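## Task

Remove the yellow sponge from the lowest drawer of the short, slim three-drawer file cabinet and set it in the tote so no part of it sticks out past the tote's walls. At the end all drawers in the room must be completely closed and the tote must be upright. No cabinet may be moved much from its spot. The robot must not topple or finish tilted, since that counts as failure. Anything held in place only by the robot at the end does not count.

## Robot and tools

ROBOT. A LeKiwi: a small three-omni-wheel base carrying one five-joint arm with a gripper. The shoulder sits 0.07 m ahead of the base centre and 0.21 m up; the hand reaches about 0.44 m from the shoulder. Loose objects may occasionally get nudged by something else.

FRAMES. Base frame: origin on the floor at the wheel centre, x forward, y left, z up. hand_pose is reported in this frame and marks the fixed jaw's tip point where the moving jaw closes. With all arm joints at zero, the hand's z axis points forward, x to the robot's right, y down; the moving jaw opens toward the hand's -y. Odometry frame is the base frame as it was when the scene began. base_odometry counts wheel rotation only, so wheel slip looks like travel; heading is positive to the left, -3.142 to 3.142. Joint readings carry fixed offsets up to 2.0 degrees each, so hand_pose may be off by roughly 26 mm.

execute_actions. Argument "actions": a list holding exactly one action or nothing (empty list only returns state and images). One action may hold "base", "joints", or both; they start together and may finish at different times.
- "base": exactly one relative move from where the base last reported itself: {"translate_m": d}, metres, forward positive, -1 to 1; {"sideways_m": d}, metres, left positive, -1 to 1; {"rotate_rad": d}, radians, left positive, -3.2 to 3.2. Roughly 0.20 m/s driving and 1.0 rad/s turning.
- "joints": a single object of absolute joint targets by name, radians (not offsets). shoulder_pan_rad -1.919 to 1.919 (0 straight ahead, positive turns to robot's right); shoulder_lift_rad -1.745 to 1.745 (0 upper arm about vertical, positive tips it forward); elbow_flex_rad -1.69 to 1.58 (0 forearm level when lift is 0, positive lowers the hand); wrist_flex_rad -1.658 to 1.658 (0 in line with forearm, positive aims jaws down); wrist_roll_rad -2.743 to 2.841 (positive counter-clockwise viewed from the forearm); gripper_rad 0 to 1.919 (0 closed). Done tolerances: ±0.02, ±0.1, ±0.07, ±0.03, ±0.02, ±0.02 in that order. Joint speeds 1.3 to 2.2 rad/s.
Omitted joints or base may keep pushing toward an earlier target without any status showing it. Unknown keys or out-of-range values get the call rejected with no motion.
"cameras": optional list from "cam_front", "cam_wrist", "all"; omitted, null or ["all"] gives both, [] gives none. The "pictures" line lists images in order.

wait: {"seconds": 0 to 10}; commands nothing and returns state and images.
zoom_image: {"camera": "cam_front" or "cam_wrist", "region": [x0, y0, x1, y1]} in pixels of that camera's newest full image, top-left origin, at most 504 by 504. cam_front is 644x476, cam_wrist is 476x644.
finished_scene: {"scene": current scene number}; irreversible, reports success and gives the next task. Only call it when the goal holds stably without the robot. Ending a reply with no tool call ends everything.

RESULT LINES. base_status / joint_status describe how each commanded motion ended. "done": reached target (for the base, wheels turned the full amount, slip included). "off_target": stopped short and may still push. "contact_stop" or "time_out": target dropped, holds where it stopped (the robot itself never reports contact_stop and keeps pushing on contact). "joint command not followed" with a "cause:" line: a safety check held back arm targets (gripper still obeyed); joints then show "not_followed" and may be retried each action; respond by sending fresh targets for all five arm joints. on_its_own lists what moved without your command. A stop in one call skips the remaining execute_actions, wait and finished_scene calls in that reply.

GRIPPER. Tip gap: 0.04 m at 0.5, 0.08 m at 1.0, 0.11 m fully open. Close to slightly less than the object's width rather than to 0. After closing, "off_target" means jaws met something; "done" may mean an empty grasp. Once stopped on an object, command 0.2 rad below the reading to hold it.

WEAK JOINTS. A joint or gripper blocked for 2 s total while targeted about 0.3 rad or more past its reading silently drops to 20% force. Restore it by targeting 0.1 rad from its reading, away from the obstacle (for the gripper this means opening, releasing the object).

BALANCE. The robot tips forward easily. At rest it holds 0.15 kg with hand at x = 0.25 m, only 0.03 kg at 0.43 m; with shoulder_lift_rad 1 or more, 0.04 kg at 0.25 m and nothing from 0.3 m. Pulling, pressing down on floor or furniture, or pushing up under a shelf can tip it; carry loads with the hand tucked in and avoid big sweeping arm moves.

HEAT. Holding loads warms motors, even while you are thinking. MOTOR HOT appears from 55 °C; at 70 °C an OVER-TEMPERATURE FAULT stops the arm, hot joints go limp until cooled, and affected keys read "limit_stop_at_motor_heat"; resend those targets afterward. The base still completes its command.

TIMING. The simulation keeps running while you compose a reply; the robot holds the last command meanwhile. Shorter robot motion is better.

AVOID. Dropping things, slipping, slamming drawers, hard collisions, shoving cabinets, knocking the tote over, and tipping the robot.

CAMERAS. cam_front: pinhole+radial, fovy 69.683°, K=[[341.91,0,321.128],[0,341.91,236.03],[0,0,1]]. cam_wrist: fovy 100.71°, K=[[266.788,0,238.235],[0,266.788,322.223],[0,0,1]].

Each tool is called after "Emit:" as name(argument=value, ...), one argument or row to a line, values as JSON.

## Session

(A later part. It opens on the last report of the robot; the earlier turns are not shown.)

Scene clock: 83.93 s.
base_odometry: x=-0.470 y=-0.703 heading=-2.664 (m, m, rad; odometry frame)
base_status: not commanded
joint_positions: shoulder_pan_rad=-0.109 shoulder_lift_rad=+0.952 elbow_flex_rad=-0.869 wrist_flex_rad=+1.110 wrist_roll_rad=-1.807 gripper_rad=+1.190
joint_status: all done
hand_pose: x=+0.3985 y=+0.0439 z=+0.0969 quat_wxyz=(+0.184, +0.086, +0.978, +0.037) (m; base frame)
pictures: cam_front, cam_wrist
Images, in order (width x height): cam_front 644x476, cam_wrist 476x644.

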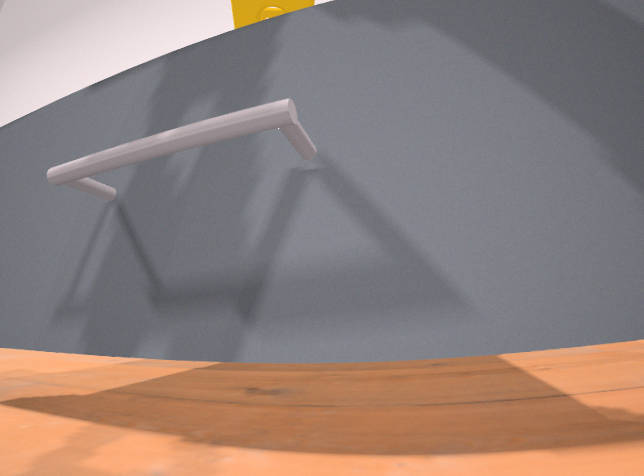

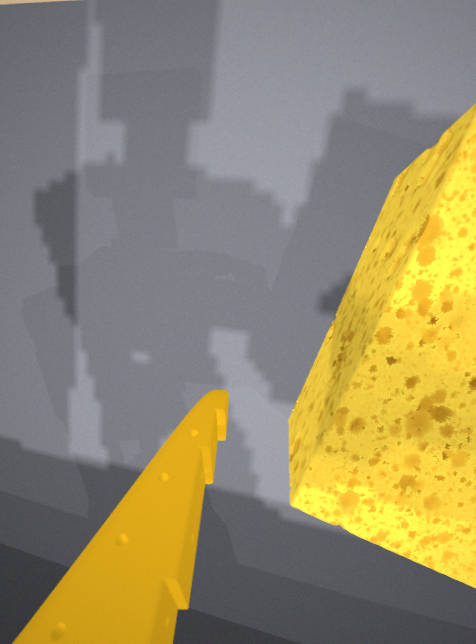

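Emit:
execute_actions(
  actions=[
    {"joints":{"shoulder_lift_rad":0.97,"wrist_flex_rad":1.0,"shoulder_pan_rad":-0.07,"wrist_roll_rad":-2.0,"gripper_rad":1.5}},
  ],
)

Emit:
execute_actions(
  actions=[
    {"joints":{"gripper_rad":0.5}},
  ],
)

Scene clock: 87.13 s.
base_odometry: x=-0.470 y=-0.703 heading=-2.664 (m, m, rad; odometry frame)
base_status: not commanded
joint_positions: shoulder_pan_rad=-0.080 shoulder_lift_rad=+0.992 elbow_flex_rad=-0.869 wrist_flex_rad=+1.010 wrist_roll_rad=-1.994 gripper_rad=+1.489
joint_status: all done
hand_pose: x=+0.4109 y=+0.0346 z=+0.0917 quat_wxyz=(+0.209, +0.190, +0.958, +0.059) (m; base frame)
pictures: cam_front, cam_wrist
Images, in order (width x height): cam_front 644x476, cam_wrist 476x644.

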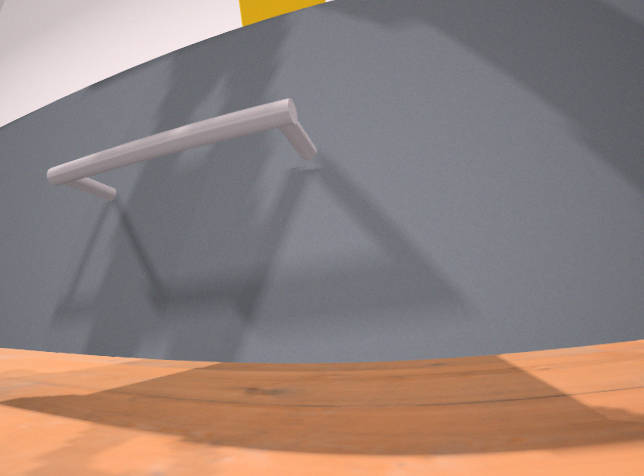

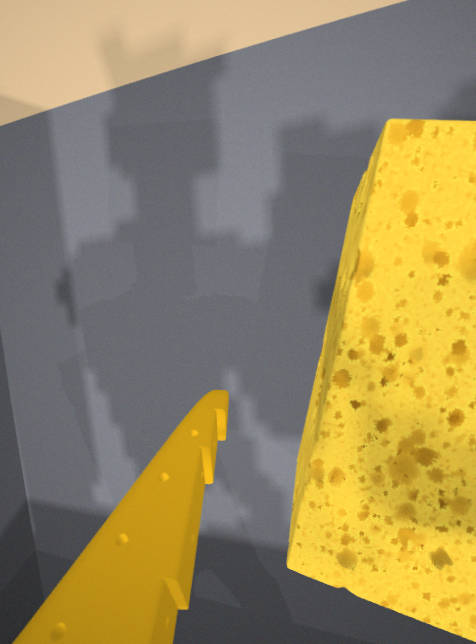

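Scene clock: 88.17 s.
base_odometry: x=-0.470 y=-0.703 heading=-2.664 (m, m, rad; odometry frame)
base_status: not commanded
joint_positions: shoulder_pan_rad=-0.077 shoulder_lift_rad=+0.992 elbow_flex_rad=-0.874 wrist_flex_rad=+1.010 wrist_roll_rad=-1.994 gripper_rad=+0.742
joint_status: gripper_rad off_target (ended at +0.742, target +0.500)
hand_pose: x=+0.4117 y=+0.0336 z=+0.0926 quat_wxyz=(+0.211, +0.191, +0.957, +0.059) (m; base frame)
pictures: cam_front, cam_wrist
Images, in order (width x height): cam_front 644x476, cam_wrist 476x644.

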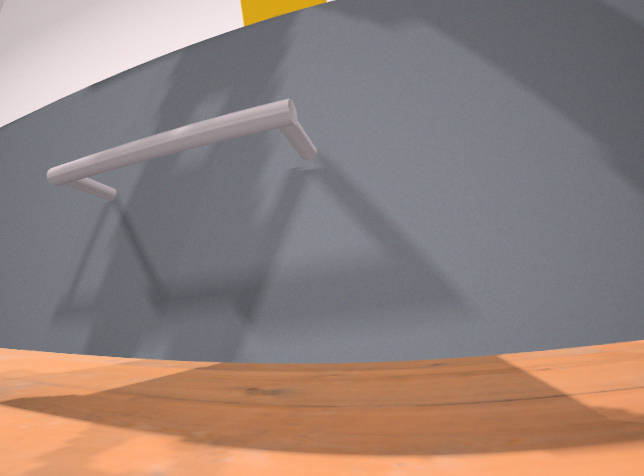

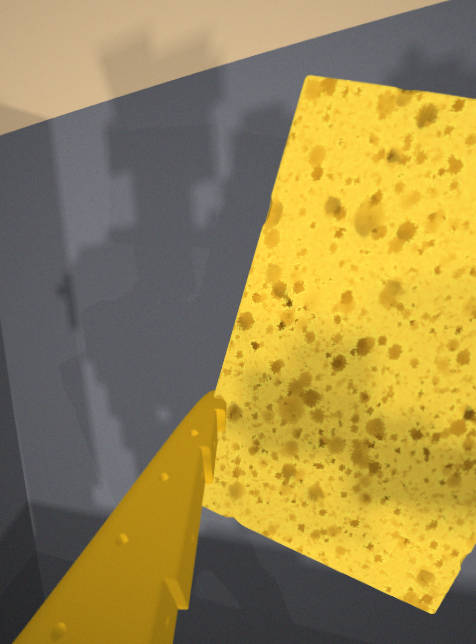

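Emit:
execute_actions(
  actions=[
    {"joints":{"shoulder_lift_rad":0.2,"wrist_flex_rad":1.2,"gripper_rad":0.55}},
  ],
  cameras=[],
)

Emit:
execute_actions(
  actions=[
    {"base":{"translate_m":-0.25},"joints":{"shoulder_lift_rad":-0.8,"elbow_flex_rad":-0.5,"shoulder_pan_rad":0}},
  ],
)

Scene clock: 93.57 s.
base_odometry: x=-0.470 y=-0.703 heading=-2.664 (m, m, rad; odometry frame)
base_status: not commanded
joint_positions: shoulder_pan_rad=-0.077 shoulder_lift_rad=+0.251 elbow_flex_rad=-0.875 wrist_flex_rad=+1.199 wrist_roll_rad=-1.994 gripper_rad=+0.741
joint_status: gripper_rad off_target (ended at +0.741, target +0.550); the others done
hand_pose: x=+0.3940 y=+0.0322 z=+0.3096 quat_wxyz=(+0.460, +0.172, +0.862, +0.129) (m; base frame)
pictures: none
No camera images: the call's "cameras" was empty. Leave "cameras" out to get every camera's image.

Scene clock: 95.80 s.
base_odometry: x=-0.249 y=-0.588 heading=-2.663 (m, m, rad; odometry frame)
base_status: done
joint_positions: shoulder_pan_rad=-0.010 shoulder_lift_rad=-0.792 elbow_flex_rad=-0.495 wrist_flex_rad=+1.199 wrist_roll_rad=-1.994 gripper_rad=+0.741
joint_status: all done
hand_pose: x=+0.2293 y=+0.0085 z=+0.4563 quat_wxyz=(+0.716, +0.155, +0.657, +0.176) (m; base frame)
pictures: cam_front, cam_wrist
Images, in order (width x height): cam_front 644x476, cam_wrist 476x644.

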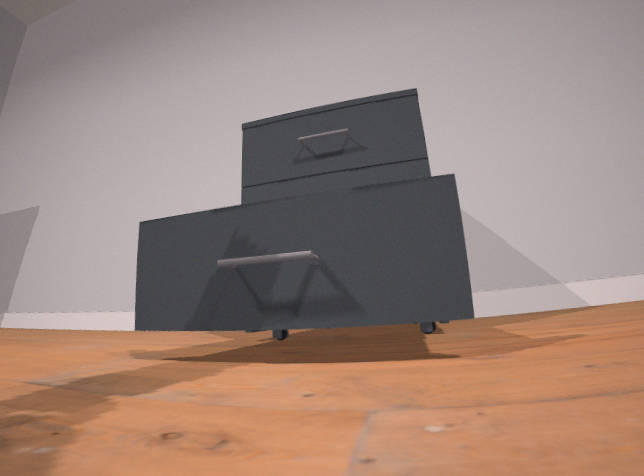

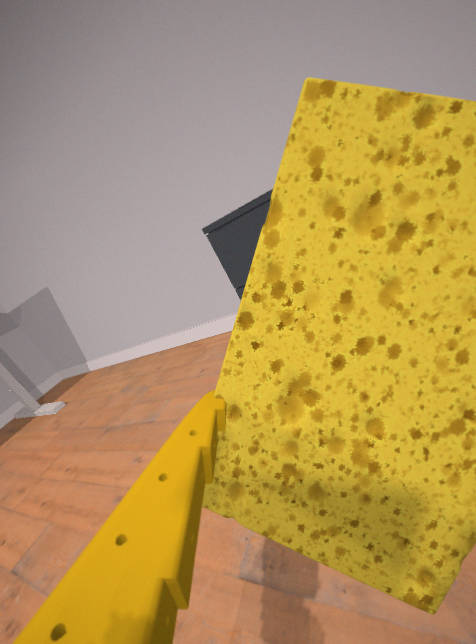

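Emit:
execute_actions(
  actions=[
    {"base":{"rotate_rad":-0.2}},
  ],
  cameras=[],
)

Emit:
execute_actions(
  actions=[
    {"base":{"sideways_m":0.12}},
  ],
  cameras=["cam_front"],
)

Emit:
execute_actions(
  actions=[
    {"base":{"translate_m":0.5}},
  ],
  cameras=["cam_front"],
)

Emit:
execute_actions(
  actions=[
    {"base":{"translate_m":-0.5}},
  ],
  cameras=["cam_front"],
)

Scene clock: 101.23 s.
base_odometry: x=-0.249 y=-0.588 heading=-2.860 (m, m, rad; odometry frame)
base_status: done
joint_positions: shoulder_pan_rad=-0.010 shoulder_lift_rad=-0.792 elbow_flex_rad=-0.495 wrist_flex_rad=+1.199 wrist_roll_rad=-1.994 gripper_rad=+0.741
joint_status: not commanded
hand_pose: x=+0.2293 y=+0.0085 z=+0.4563 quat_wxyz=(+0.716, +0.155, +0.657, +0.176) (m; base frame)
pictures: none
No camera images: the call's "cameras" was empty. Leave "cameras" out to get every camera's image.

Scene clock: 102.80 s.
base_odometry: x=-0.216 y=-0.703 heading=-2.862 (m, m, rad; odometry frame)
base_status: done
joint_positions: shoulder_pan_rad=-0.010 shoulder_lift_rad=-0.792 elbow_flex_rad=-0.495 wrist_flex_rad=+1.199 wrist_roll_rad=-1.994 gripper_rad=+0.741
joint_status: not commanded
hand_pose: x=+0.2293 y=+0.0085 z=+0.4563 quat_wxyz=(+0.716, +0.155, +0.657, +0.176) (m; base frame)
pictures: cam_front
Images, in order (width x height): cam_front 644x476.

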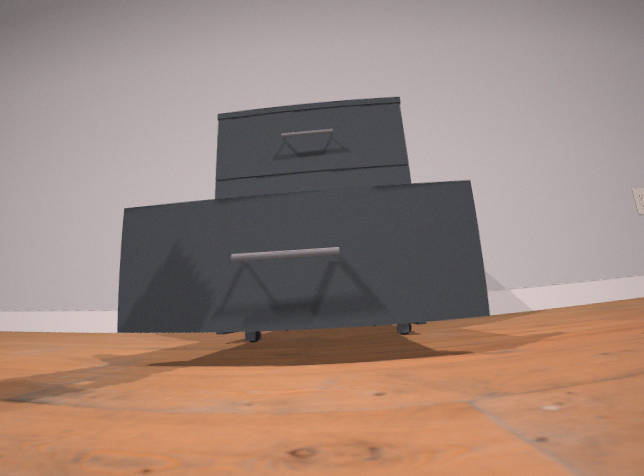

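Scene clock: 106.27 s.
base_odometry: x=-0.696 y=-0.841 heading=-2.862 (m, m, rad; odometry frame)
base_status: done
joint_positions: shoulder_pan_rad=-0.006 shoulder_lift_rad=-0.797 elbow_flex_rad=-0.493 wrist_flex_rad=+1.201 wrist_roll_rad=-1.994 gripper_rad=+0.741
joint_status: not commanded
hand_pose: x=+0.2284 y=+0.0080 z=+0.4564 quat_wxyz=(+0.717, +0.156, +0.657, +0.175) (m; base frame)
pictures: cam_front
Images, in order (width x height): cam_front 644x476.

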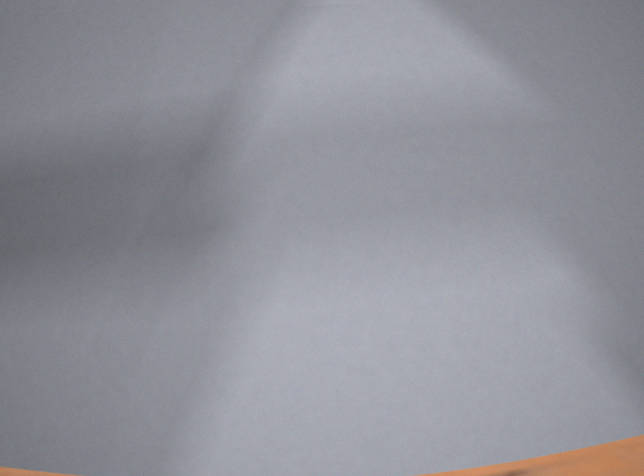

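Scene clock: 109.73 s.
base_odometry: x=-0.215 y=-0.703 heading=-2.862 (m, m, rad; odometry frame)
base_status: done
joint_positions: shoulder_pan_rad=-0.006 shoulder_lift_rad=-0.797 elbow_flex_rad=-0.493 wrist_flex_rad=+1.201 wrist_roll_rad=-1.994 gripper_rad=+0.741
joint_status: not commanded
hand_pose: x=+0.2284 y=+0.0080 z=+0.4564 quat_wxyz=(+0.717, +0.156, +0.657, +0.175) (m; base frame)
pictures: cam_front
Images, in order (width x height): cam_front 644x476.

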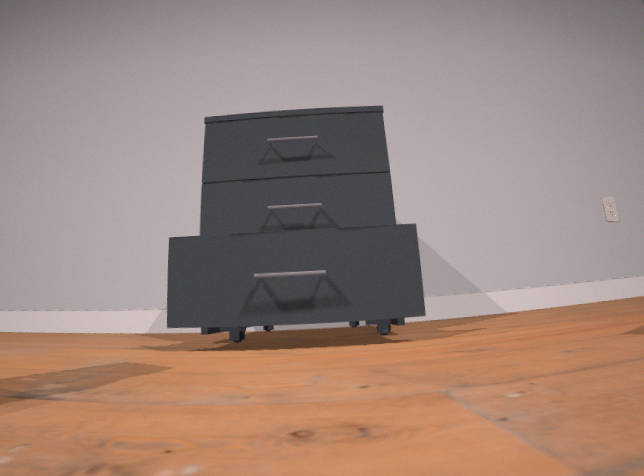

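Emit:
execute_actions(
  actions=[
    {"base":{"sideways_m":0.04},"joints":{"shoulder_pan_rad":1.7}},
  ],
  cameras=[],
)

Emit:
execute_actions(
  actions=[
    {"base":{"translate_m":0.64}},
  ],
  cameras=[],
)

Emit:
execute_actions(
  actions=[
    {"base":{"translate_m":-0.5}},
  ],
)

Scene clock: 114.80 s.
base_odometry: x=-0.205 y=-0.740 heading=-2.864 (m, m, rad; odometry frame)
base_status: done
joint_positions: shoulder_pan_rad=+1.689 shoulder_lift_rad=-0.797 elbow_flex_rad=-0.493 wrist_flex_rad=+1.201 wrist_roll_rad=-1.994 gripper_rad=+0.741
joint_status: all done
hand_pose: x=+0.0549 y=-0.1612 z=+0.4564 quat_wxyz=(+0.606, +0.595, +0.318, -0.422) (m; base frame)
pictures: none
No camera images: the call's "cameras" was empty. Leave "cameras" out to get every camera's image.

Scene clock: 118.97 s.
base_odometry: x=-0.820 y=-0.916 heading=-2.864 (m, m, rad; odometry frame)
base_status: done
joint_positions: shoulder_pan_rad=+1.690 shoulder_lift_rad=-0.797 elbow_flex_rad=-0.493 wrist_flex_rad=+1.201 wrist_roll_rad=-1.994 gripper_rad=+0.741
joint_status: not commanded
hand_pose: x=+0.0547 y=-0.1612 z=+0.4564 quat_wxyz=(+0.605, +0.595, +0.318, -0.422) (m; base frame)
pictures: none
No camera images: the call's "cameras" was empty. Leave "cameras" out to get every camera's image.

Scene clock: 122.43 s.
base_odometry: x=-0.339 y=-0.779 heading=-2.864 (m, m, rad; odometry frame)
base_status: done
joint_positions: shoulder_pan_rad=+1.690 shoulder_lift_rad=-0.797 elbow_flex_rad=-0.493 wrist_flex_rad=+1.201 wrist_roll_rad=-1.994 gripper_rad=+0.741
joint_status: not commanded
hand_pose: x=+0.0547 y=-0.1612 z=+0.4564 quat_wxyz=(+0.605, +0.595, +0.318, -0.422) (m; base frame)
pictures: cam_front, cam_wrist
Images, in order (width x height): cam_front 644x476, cam_wrist 476x644.

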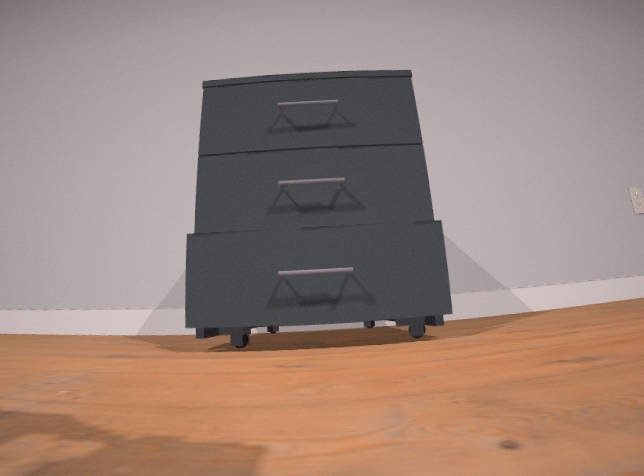

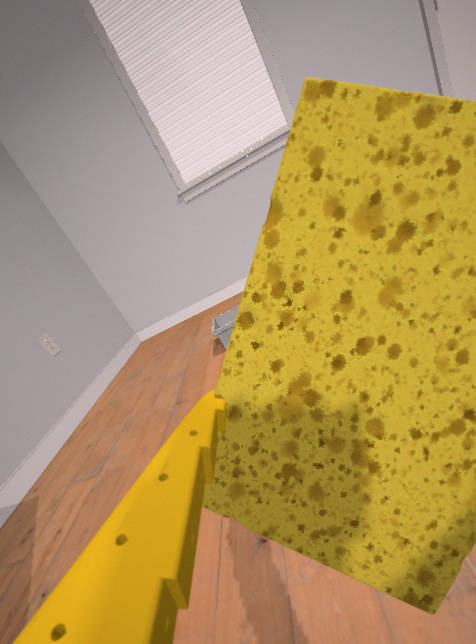

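Slightly open still.

Emit:
execute_actions(
  actions=[
    {"base":{"translate_m":0.56}},
  ],
  cameras=[],
)

Emit:
execute_actions(
  actions=[
    {"base":{"translate_m":-0.5}},
  ],
  cameras=["cam_front"],
)

Emit:
execute_actions(
  actions=[
    {"base":{"rotate_rad":-1.45},"joints":{"shoulder_pan_rad":0}},
  ],
  cameras=["cam_front"],
)

Scene clock: 129.57 s.
base_odometry: x=-0.877 y=-0.932 heading=-2.864 (m, m, rad; odometry frame)
base_status: done
joint_positions: shoulder_pan_rad=+1.690 shoulder_lift_rad=-0.797 elbow_flex_rad=-0.493 wrist_flex_rad=+1.201 wrist_roll_rad=-1.994 gripper_rad=+0.741
joint_status: not commanded
hand_pose: x=+0.0547 y=-0.1612 z=+0.4564 quat_wxyz=(+0.605, +0.595, +0.318, -0.422) (m; base frame)
pictures: none
No camera images: the call's "cameras" was empty. Leave "cameras" out to get every camera's image.

Scene clock: 133.03 s.
base_odometry: x=-0.397 y=-0.796 heading=-2.864 (m, m, rad; odometry frame)
base_status: done
joint_positions: shoulder_pan_rad=+1.692 shoulder_lift_rad=-0.797 elbow_flex_rad=-0.493 wrist_flex_rad=+1.201 wrist_roll_rad=-1.994 gripper_rad=+0.741
joint_status: not commanded
hand_pose: x=+0.0544 y=-0.1611 z=+0.4564 quat_wxyz=(+0.605, +0.596, +0.317, -0.423) (m; base frame)
pictures: cam_front
Images, in order (width x height): cam_front 644x476.

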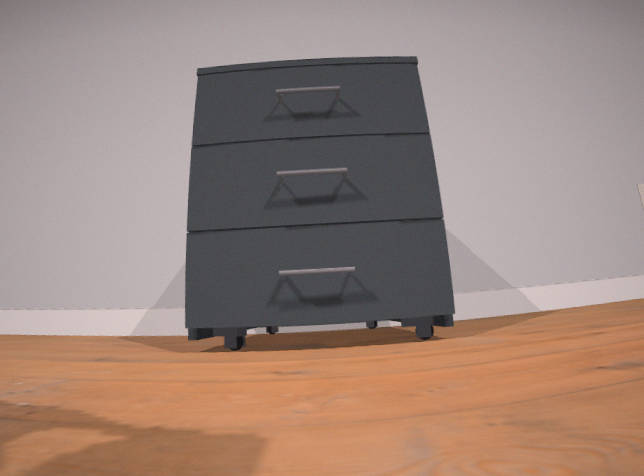

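Scene clock: 135.47 s.
base_odometry: x=-0.397 y=-0.796 heading=+1.973 (m, m, rad; odometry frame)
base_status: done
joint_positions: shoulder_pan_rad=+0.010 shoulder_lift_rad=-0.797 elbow_flex_rad=-0.493 wrist_flex_rad=+1.201 wrist_roll_rad=-1.994 gripper_rad=+0.741
joint_status: all done
hand_pose: x=+0.2285 y=+0.0053 z=+0.4564 quat_wxyz=(+0.718, +0.161, +0.655, +0.169) (m; base frame)
pictures: cam_front
Images, in order (width x height): cam_front 644x476.

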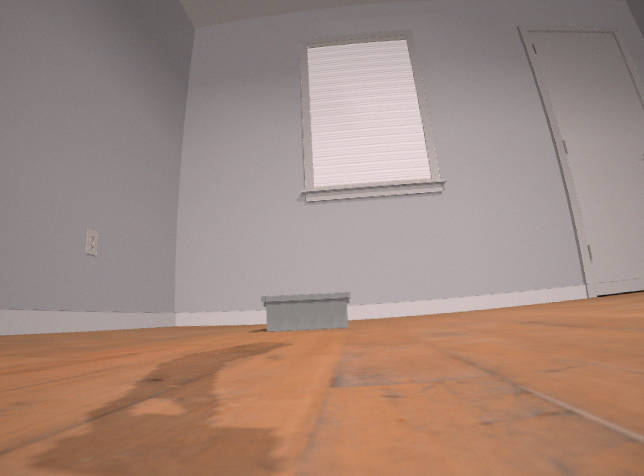

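Shut. Approach tote.

Emit:
execute_actions(
  actions=[
    {"base":{"translate_m":0.8}},
  ],
  cameras=["cam_front"],
)

Scene clock: 141.70 s.
base_odometry: x=-0.709 y=-0.060 heading=+1.972 (m, m, rad; odometry frame)
base_status: done
joint_positions: shoulder_pan_rad=+0.009 shoulder_lift_rad=-0.797 elbow_flex_rad=-0.493 wrist_flex_rad=+1.201 wrist_roll_rad=-1.994 gripper_rad=+0.741
joint_status: not commanded
hand_pose: x=+0.2285 y=+0.0055 z=+0.4564 quat_wxyz=(+0.718, +0.161, +0.655, +0.169) (m; base frame)
pictures: cam_front
Images, in order (width x height): cam_front 644x476.

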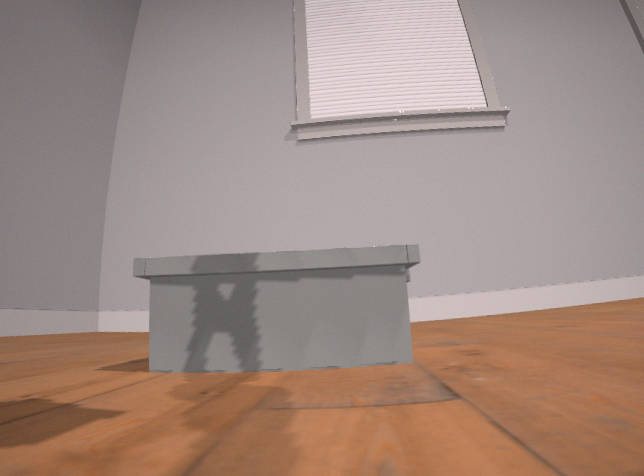

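Emit:
execute_actions(
  actions=[
    {"base":{"translate_m":0.2,"sideways_m":0}},
  ],
  cameras=[],
)

Emit:
execute_actions(
  actions=[
    {"base":{"translate_m":0.2},"joints":{"shoulder_lift_rad":0.4,"elbow_flex_rad":-0.6,"wrist_flex_rad":1.5,"shoulder_pan_rad":-0.1}},
  ],
)

action 0: "base" must hold exactly one of rotate_rad, sideways_m, translate_m; got {"translate_m": 0.2, "sideways_m": 0}

Scene clock: 145.50 s.
base_odometry: x=-0.787 y=+0.124 heading=+1.972 (m, m, rad; odometry frame)
base_status: done
joint_positions: shoulder_pan_rad=-0.091 shoulder_lift_rad=+0.417 elbow_flex_rad=-0.581 wrist_flex_rad=+1.498 wrist_roll_rad=-1.994 gripper_rad=+0.741
joint_status: all done
hand_pose: x=+0.3400 y=+0.0319 z=+0.1724 quat_wxyz=(+0.113, +0.188, +0.975, +0.033) (m; base frame)
pictures: cam_front, cam_wrist
Images, in order (width x height): cam_front 644x476, cam_wrist 476x644.

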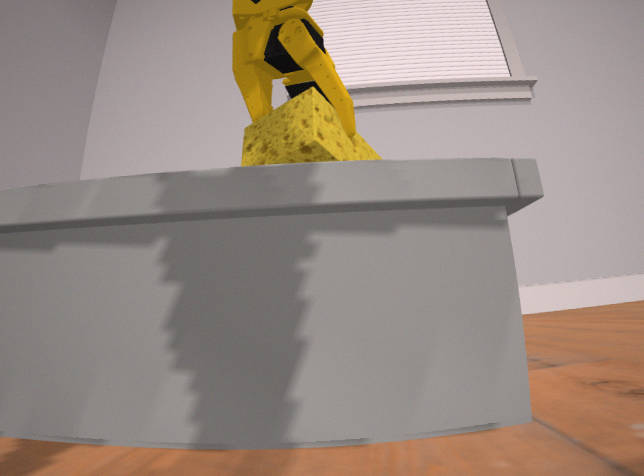

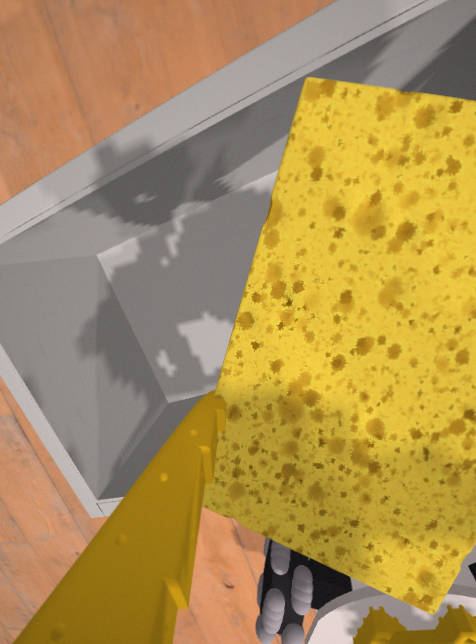

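Emit:
execute_actions(
  actions=[
    {"joints":{"wrist_roll_rad":-0.9,"shoulder_pan_rad":-0.35}},
  ],
)

Scene clock: 148.67 s.
base_odometry: x=-0.787 y=+0.124 heading=+1.972 (m, m, rad; odometry frame)
base_status: not commanded
joint_positions: shoulder_pan_rad=-0.339 shoulder_lift_rad=+0.417 elbow_flex_rad=-0.581 wrist_flex_rad=+1.498 wrist_roll_rad=-0.908 gripper_rad=+0.741
joint_status: all done
hand_pose: x=+0.3166 y=+0.0946 z=+0.1705 quat_wxyz=(+0.117, -0.456, +0.882, -0.016) (m; base frame)
pictures: cam_front, cam_wrist
Images, in order (width x height): cam_front 644x476, cam_wrist 476x644.

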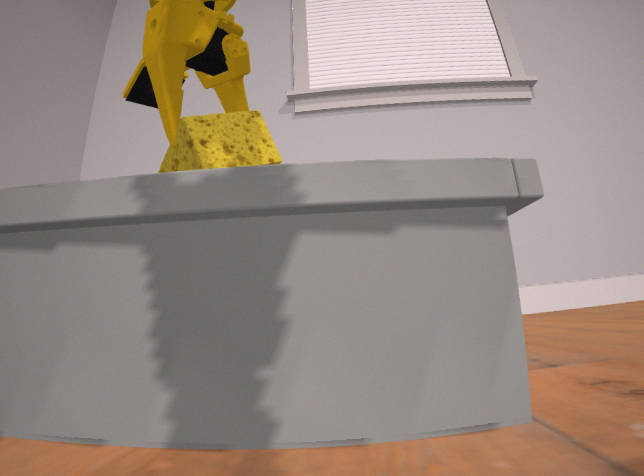

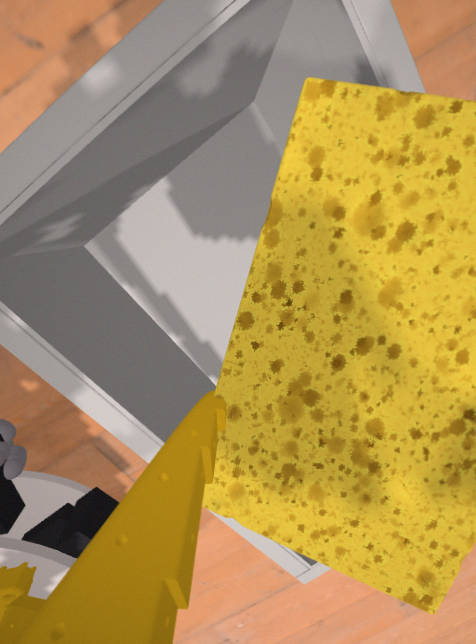

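Emit:
execute_actions(
  actions=[
    {"joints":{"wrist_roll_rad":-0.5,"wrist_flex_rad":1.25,"shoulder_lift_rad":0.5}},
  ],
  cameras=[],
)

Emit:
execute_actions(
  actions=[
    {"joints":{"shoulder_lift_rad":0.7}},
  ],
  cameras=[],
)

Emit:
execute_actions(
  actions=[
    {"joints":{"gripper_rad":1.3}},
  ],
  cameras=[],
)

Emit:
execute_actions(
  actions=[
    {"joints":{"shoulder_lift_rad":-0.1}},
  ],
)

Scene clock: 154.13 s.
base_odometry: x=-0.787 y=+0.124 heading=+1.972 (m, m, rad; odometry frame)
base_status: not commanded
joint_positions: shoulder_pan_rad=-0.339 shoulder_lift_rad=+0.518 elbow_flex_rad=-0.581 wrist_flex_rad=+1.262 wrist_roll_rad=-0.506 gripper_rad=+0.741
joint_status: all done
hand_pose: x=+0.3455 y=+0.1023 z=+0.1544 quat_wxyz=(+0.174, -0.616, +0.766, -0.061) (m; base frame)
pictures: none
No camera images: the call's "cameras" was empty. Leave "cameras" out to get every camera's image.

Scene clock: 154.87 s.
base_odometry: x=-0.787 y=+0.124 heading=+1.972 (m, m, rad; odometry frame)
base_status: not commanded
joint_positions: shoulder_pan_rad=-0.339 shoulder_lift_rad=+0.702 elbow_flex_rad=-0.584 wrist_flex_rad=+1.254 wrist_roll_rad=-0.506 gripper_rad=+0.729
joint_status: all done
hand_pose: x=+0.3335 y=+0.0981 z=+0.1073 quat_wxyz=(+0.093, -0.624, +0.775, -0.033) (m; base frame)
pictures: none
No camera images: the call's "cameras" was empty. Leave "cameras" out to get every camera's image.

Scene clock: 155.77 s.
base_odometry: x=-0.787 y=+0.124 heading=+1.972 (m, m, rad; odometry frame)
base_status: not commanded
joint_positions: shoulder_pan_rad=-0.339 shoulder_lift_rad=+0.717 elbow_flex_rad=-0.584 wrist_flex_rad=+1.254 wrist_roll_rad=-0.506 gripper_rad=+1.288
joint_status: all done
hand_pose: x=+0.3320 y=+0.0976 z=+0.1034 quat_wxyz=(+0.086, -0.624, +0.776, -0.030) (m; base frame)
pictures: none
No camera images: the call's "cameras" was empty. Leave "cameras" out to get every camera's image.

Scene clock: 156.83 s.
base_odometry: x=-0.787 y=+0.124 heading=+1.972 (m, m, rad; odometry frame)
base_status: not commanded
joint_positions: shoulder_pan_rad=-0.339 shoulder_lift_rad=-0.060 elbow_flex_rad=-0.584 wrist_flex_rad=+1.254 wrist_roll_rad=-0.506 gripper_rad=+1.290
joint_status: all done
hand_pose: x=+0.3335 y=+0.0981 z=+0.3105 quat_wxyz=(+0.436, -0.556, +0.691, -0.153) (m; base frame)
pictures: cam_front, cam_wrist
Images, in order (width x height): cam_front 644x476, cam_wrist 476x644.

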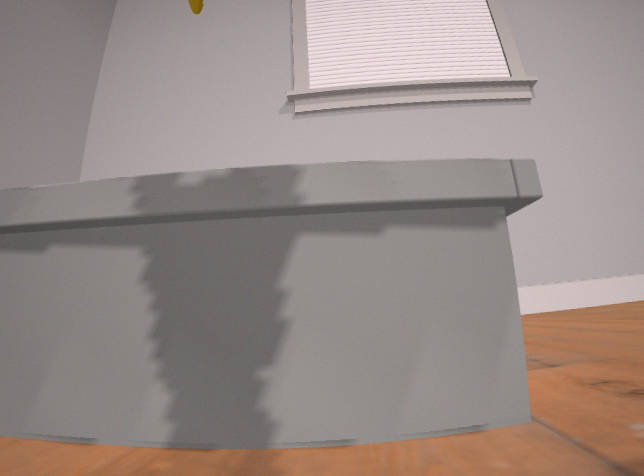

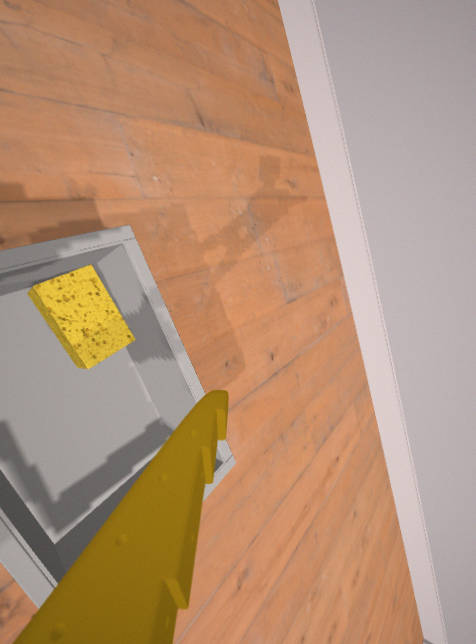

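Emit:
finished_scene(
  scene=1,
)

The scene is finished: the task was done.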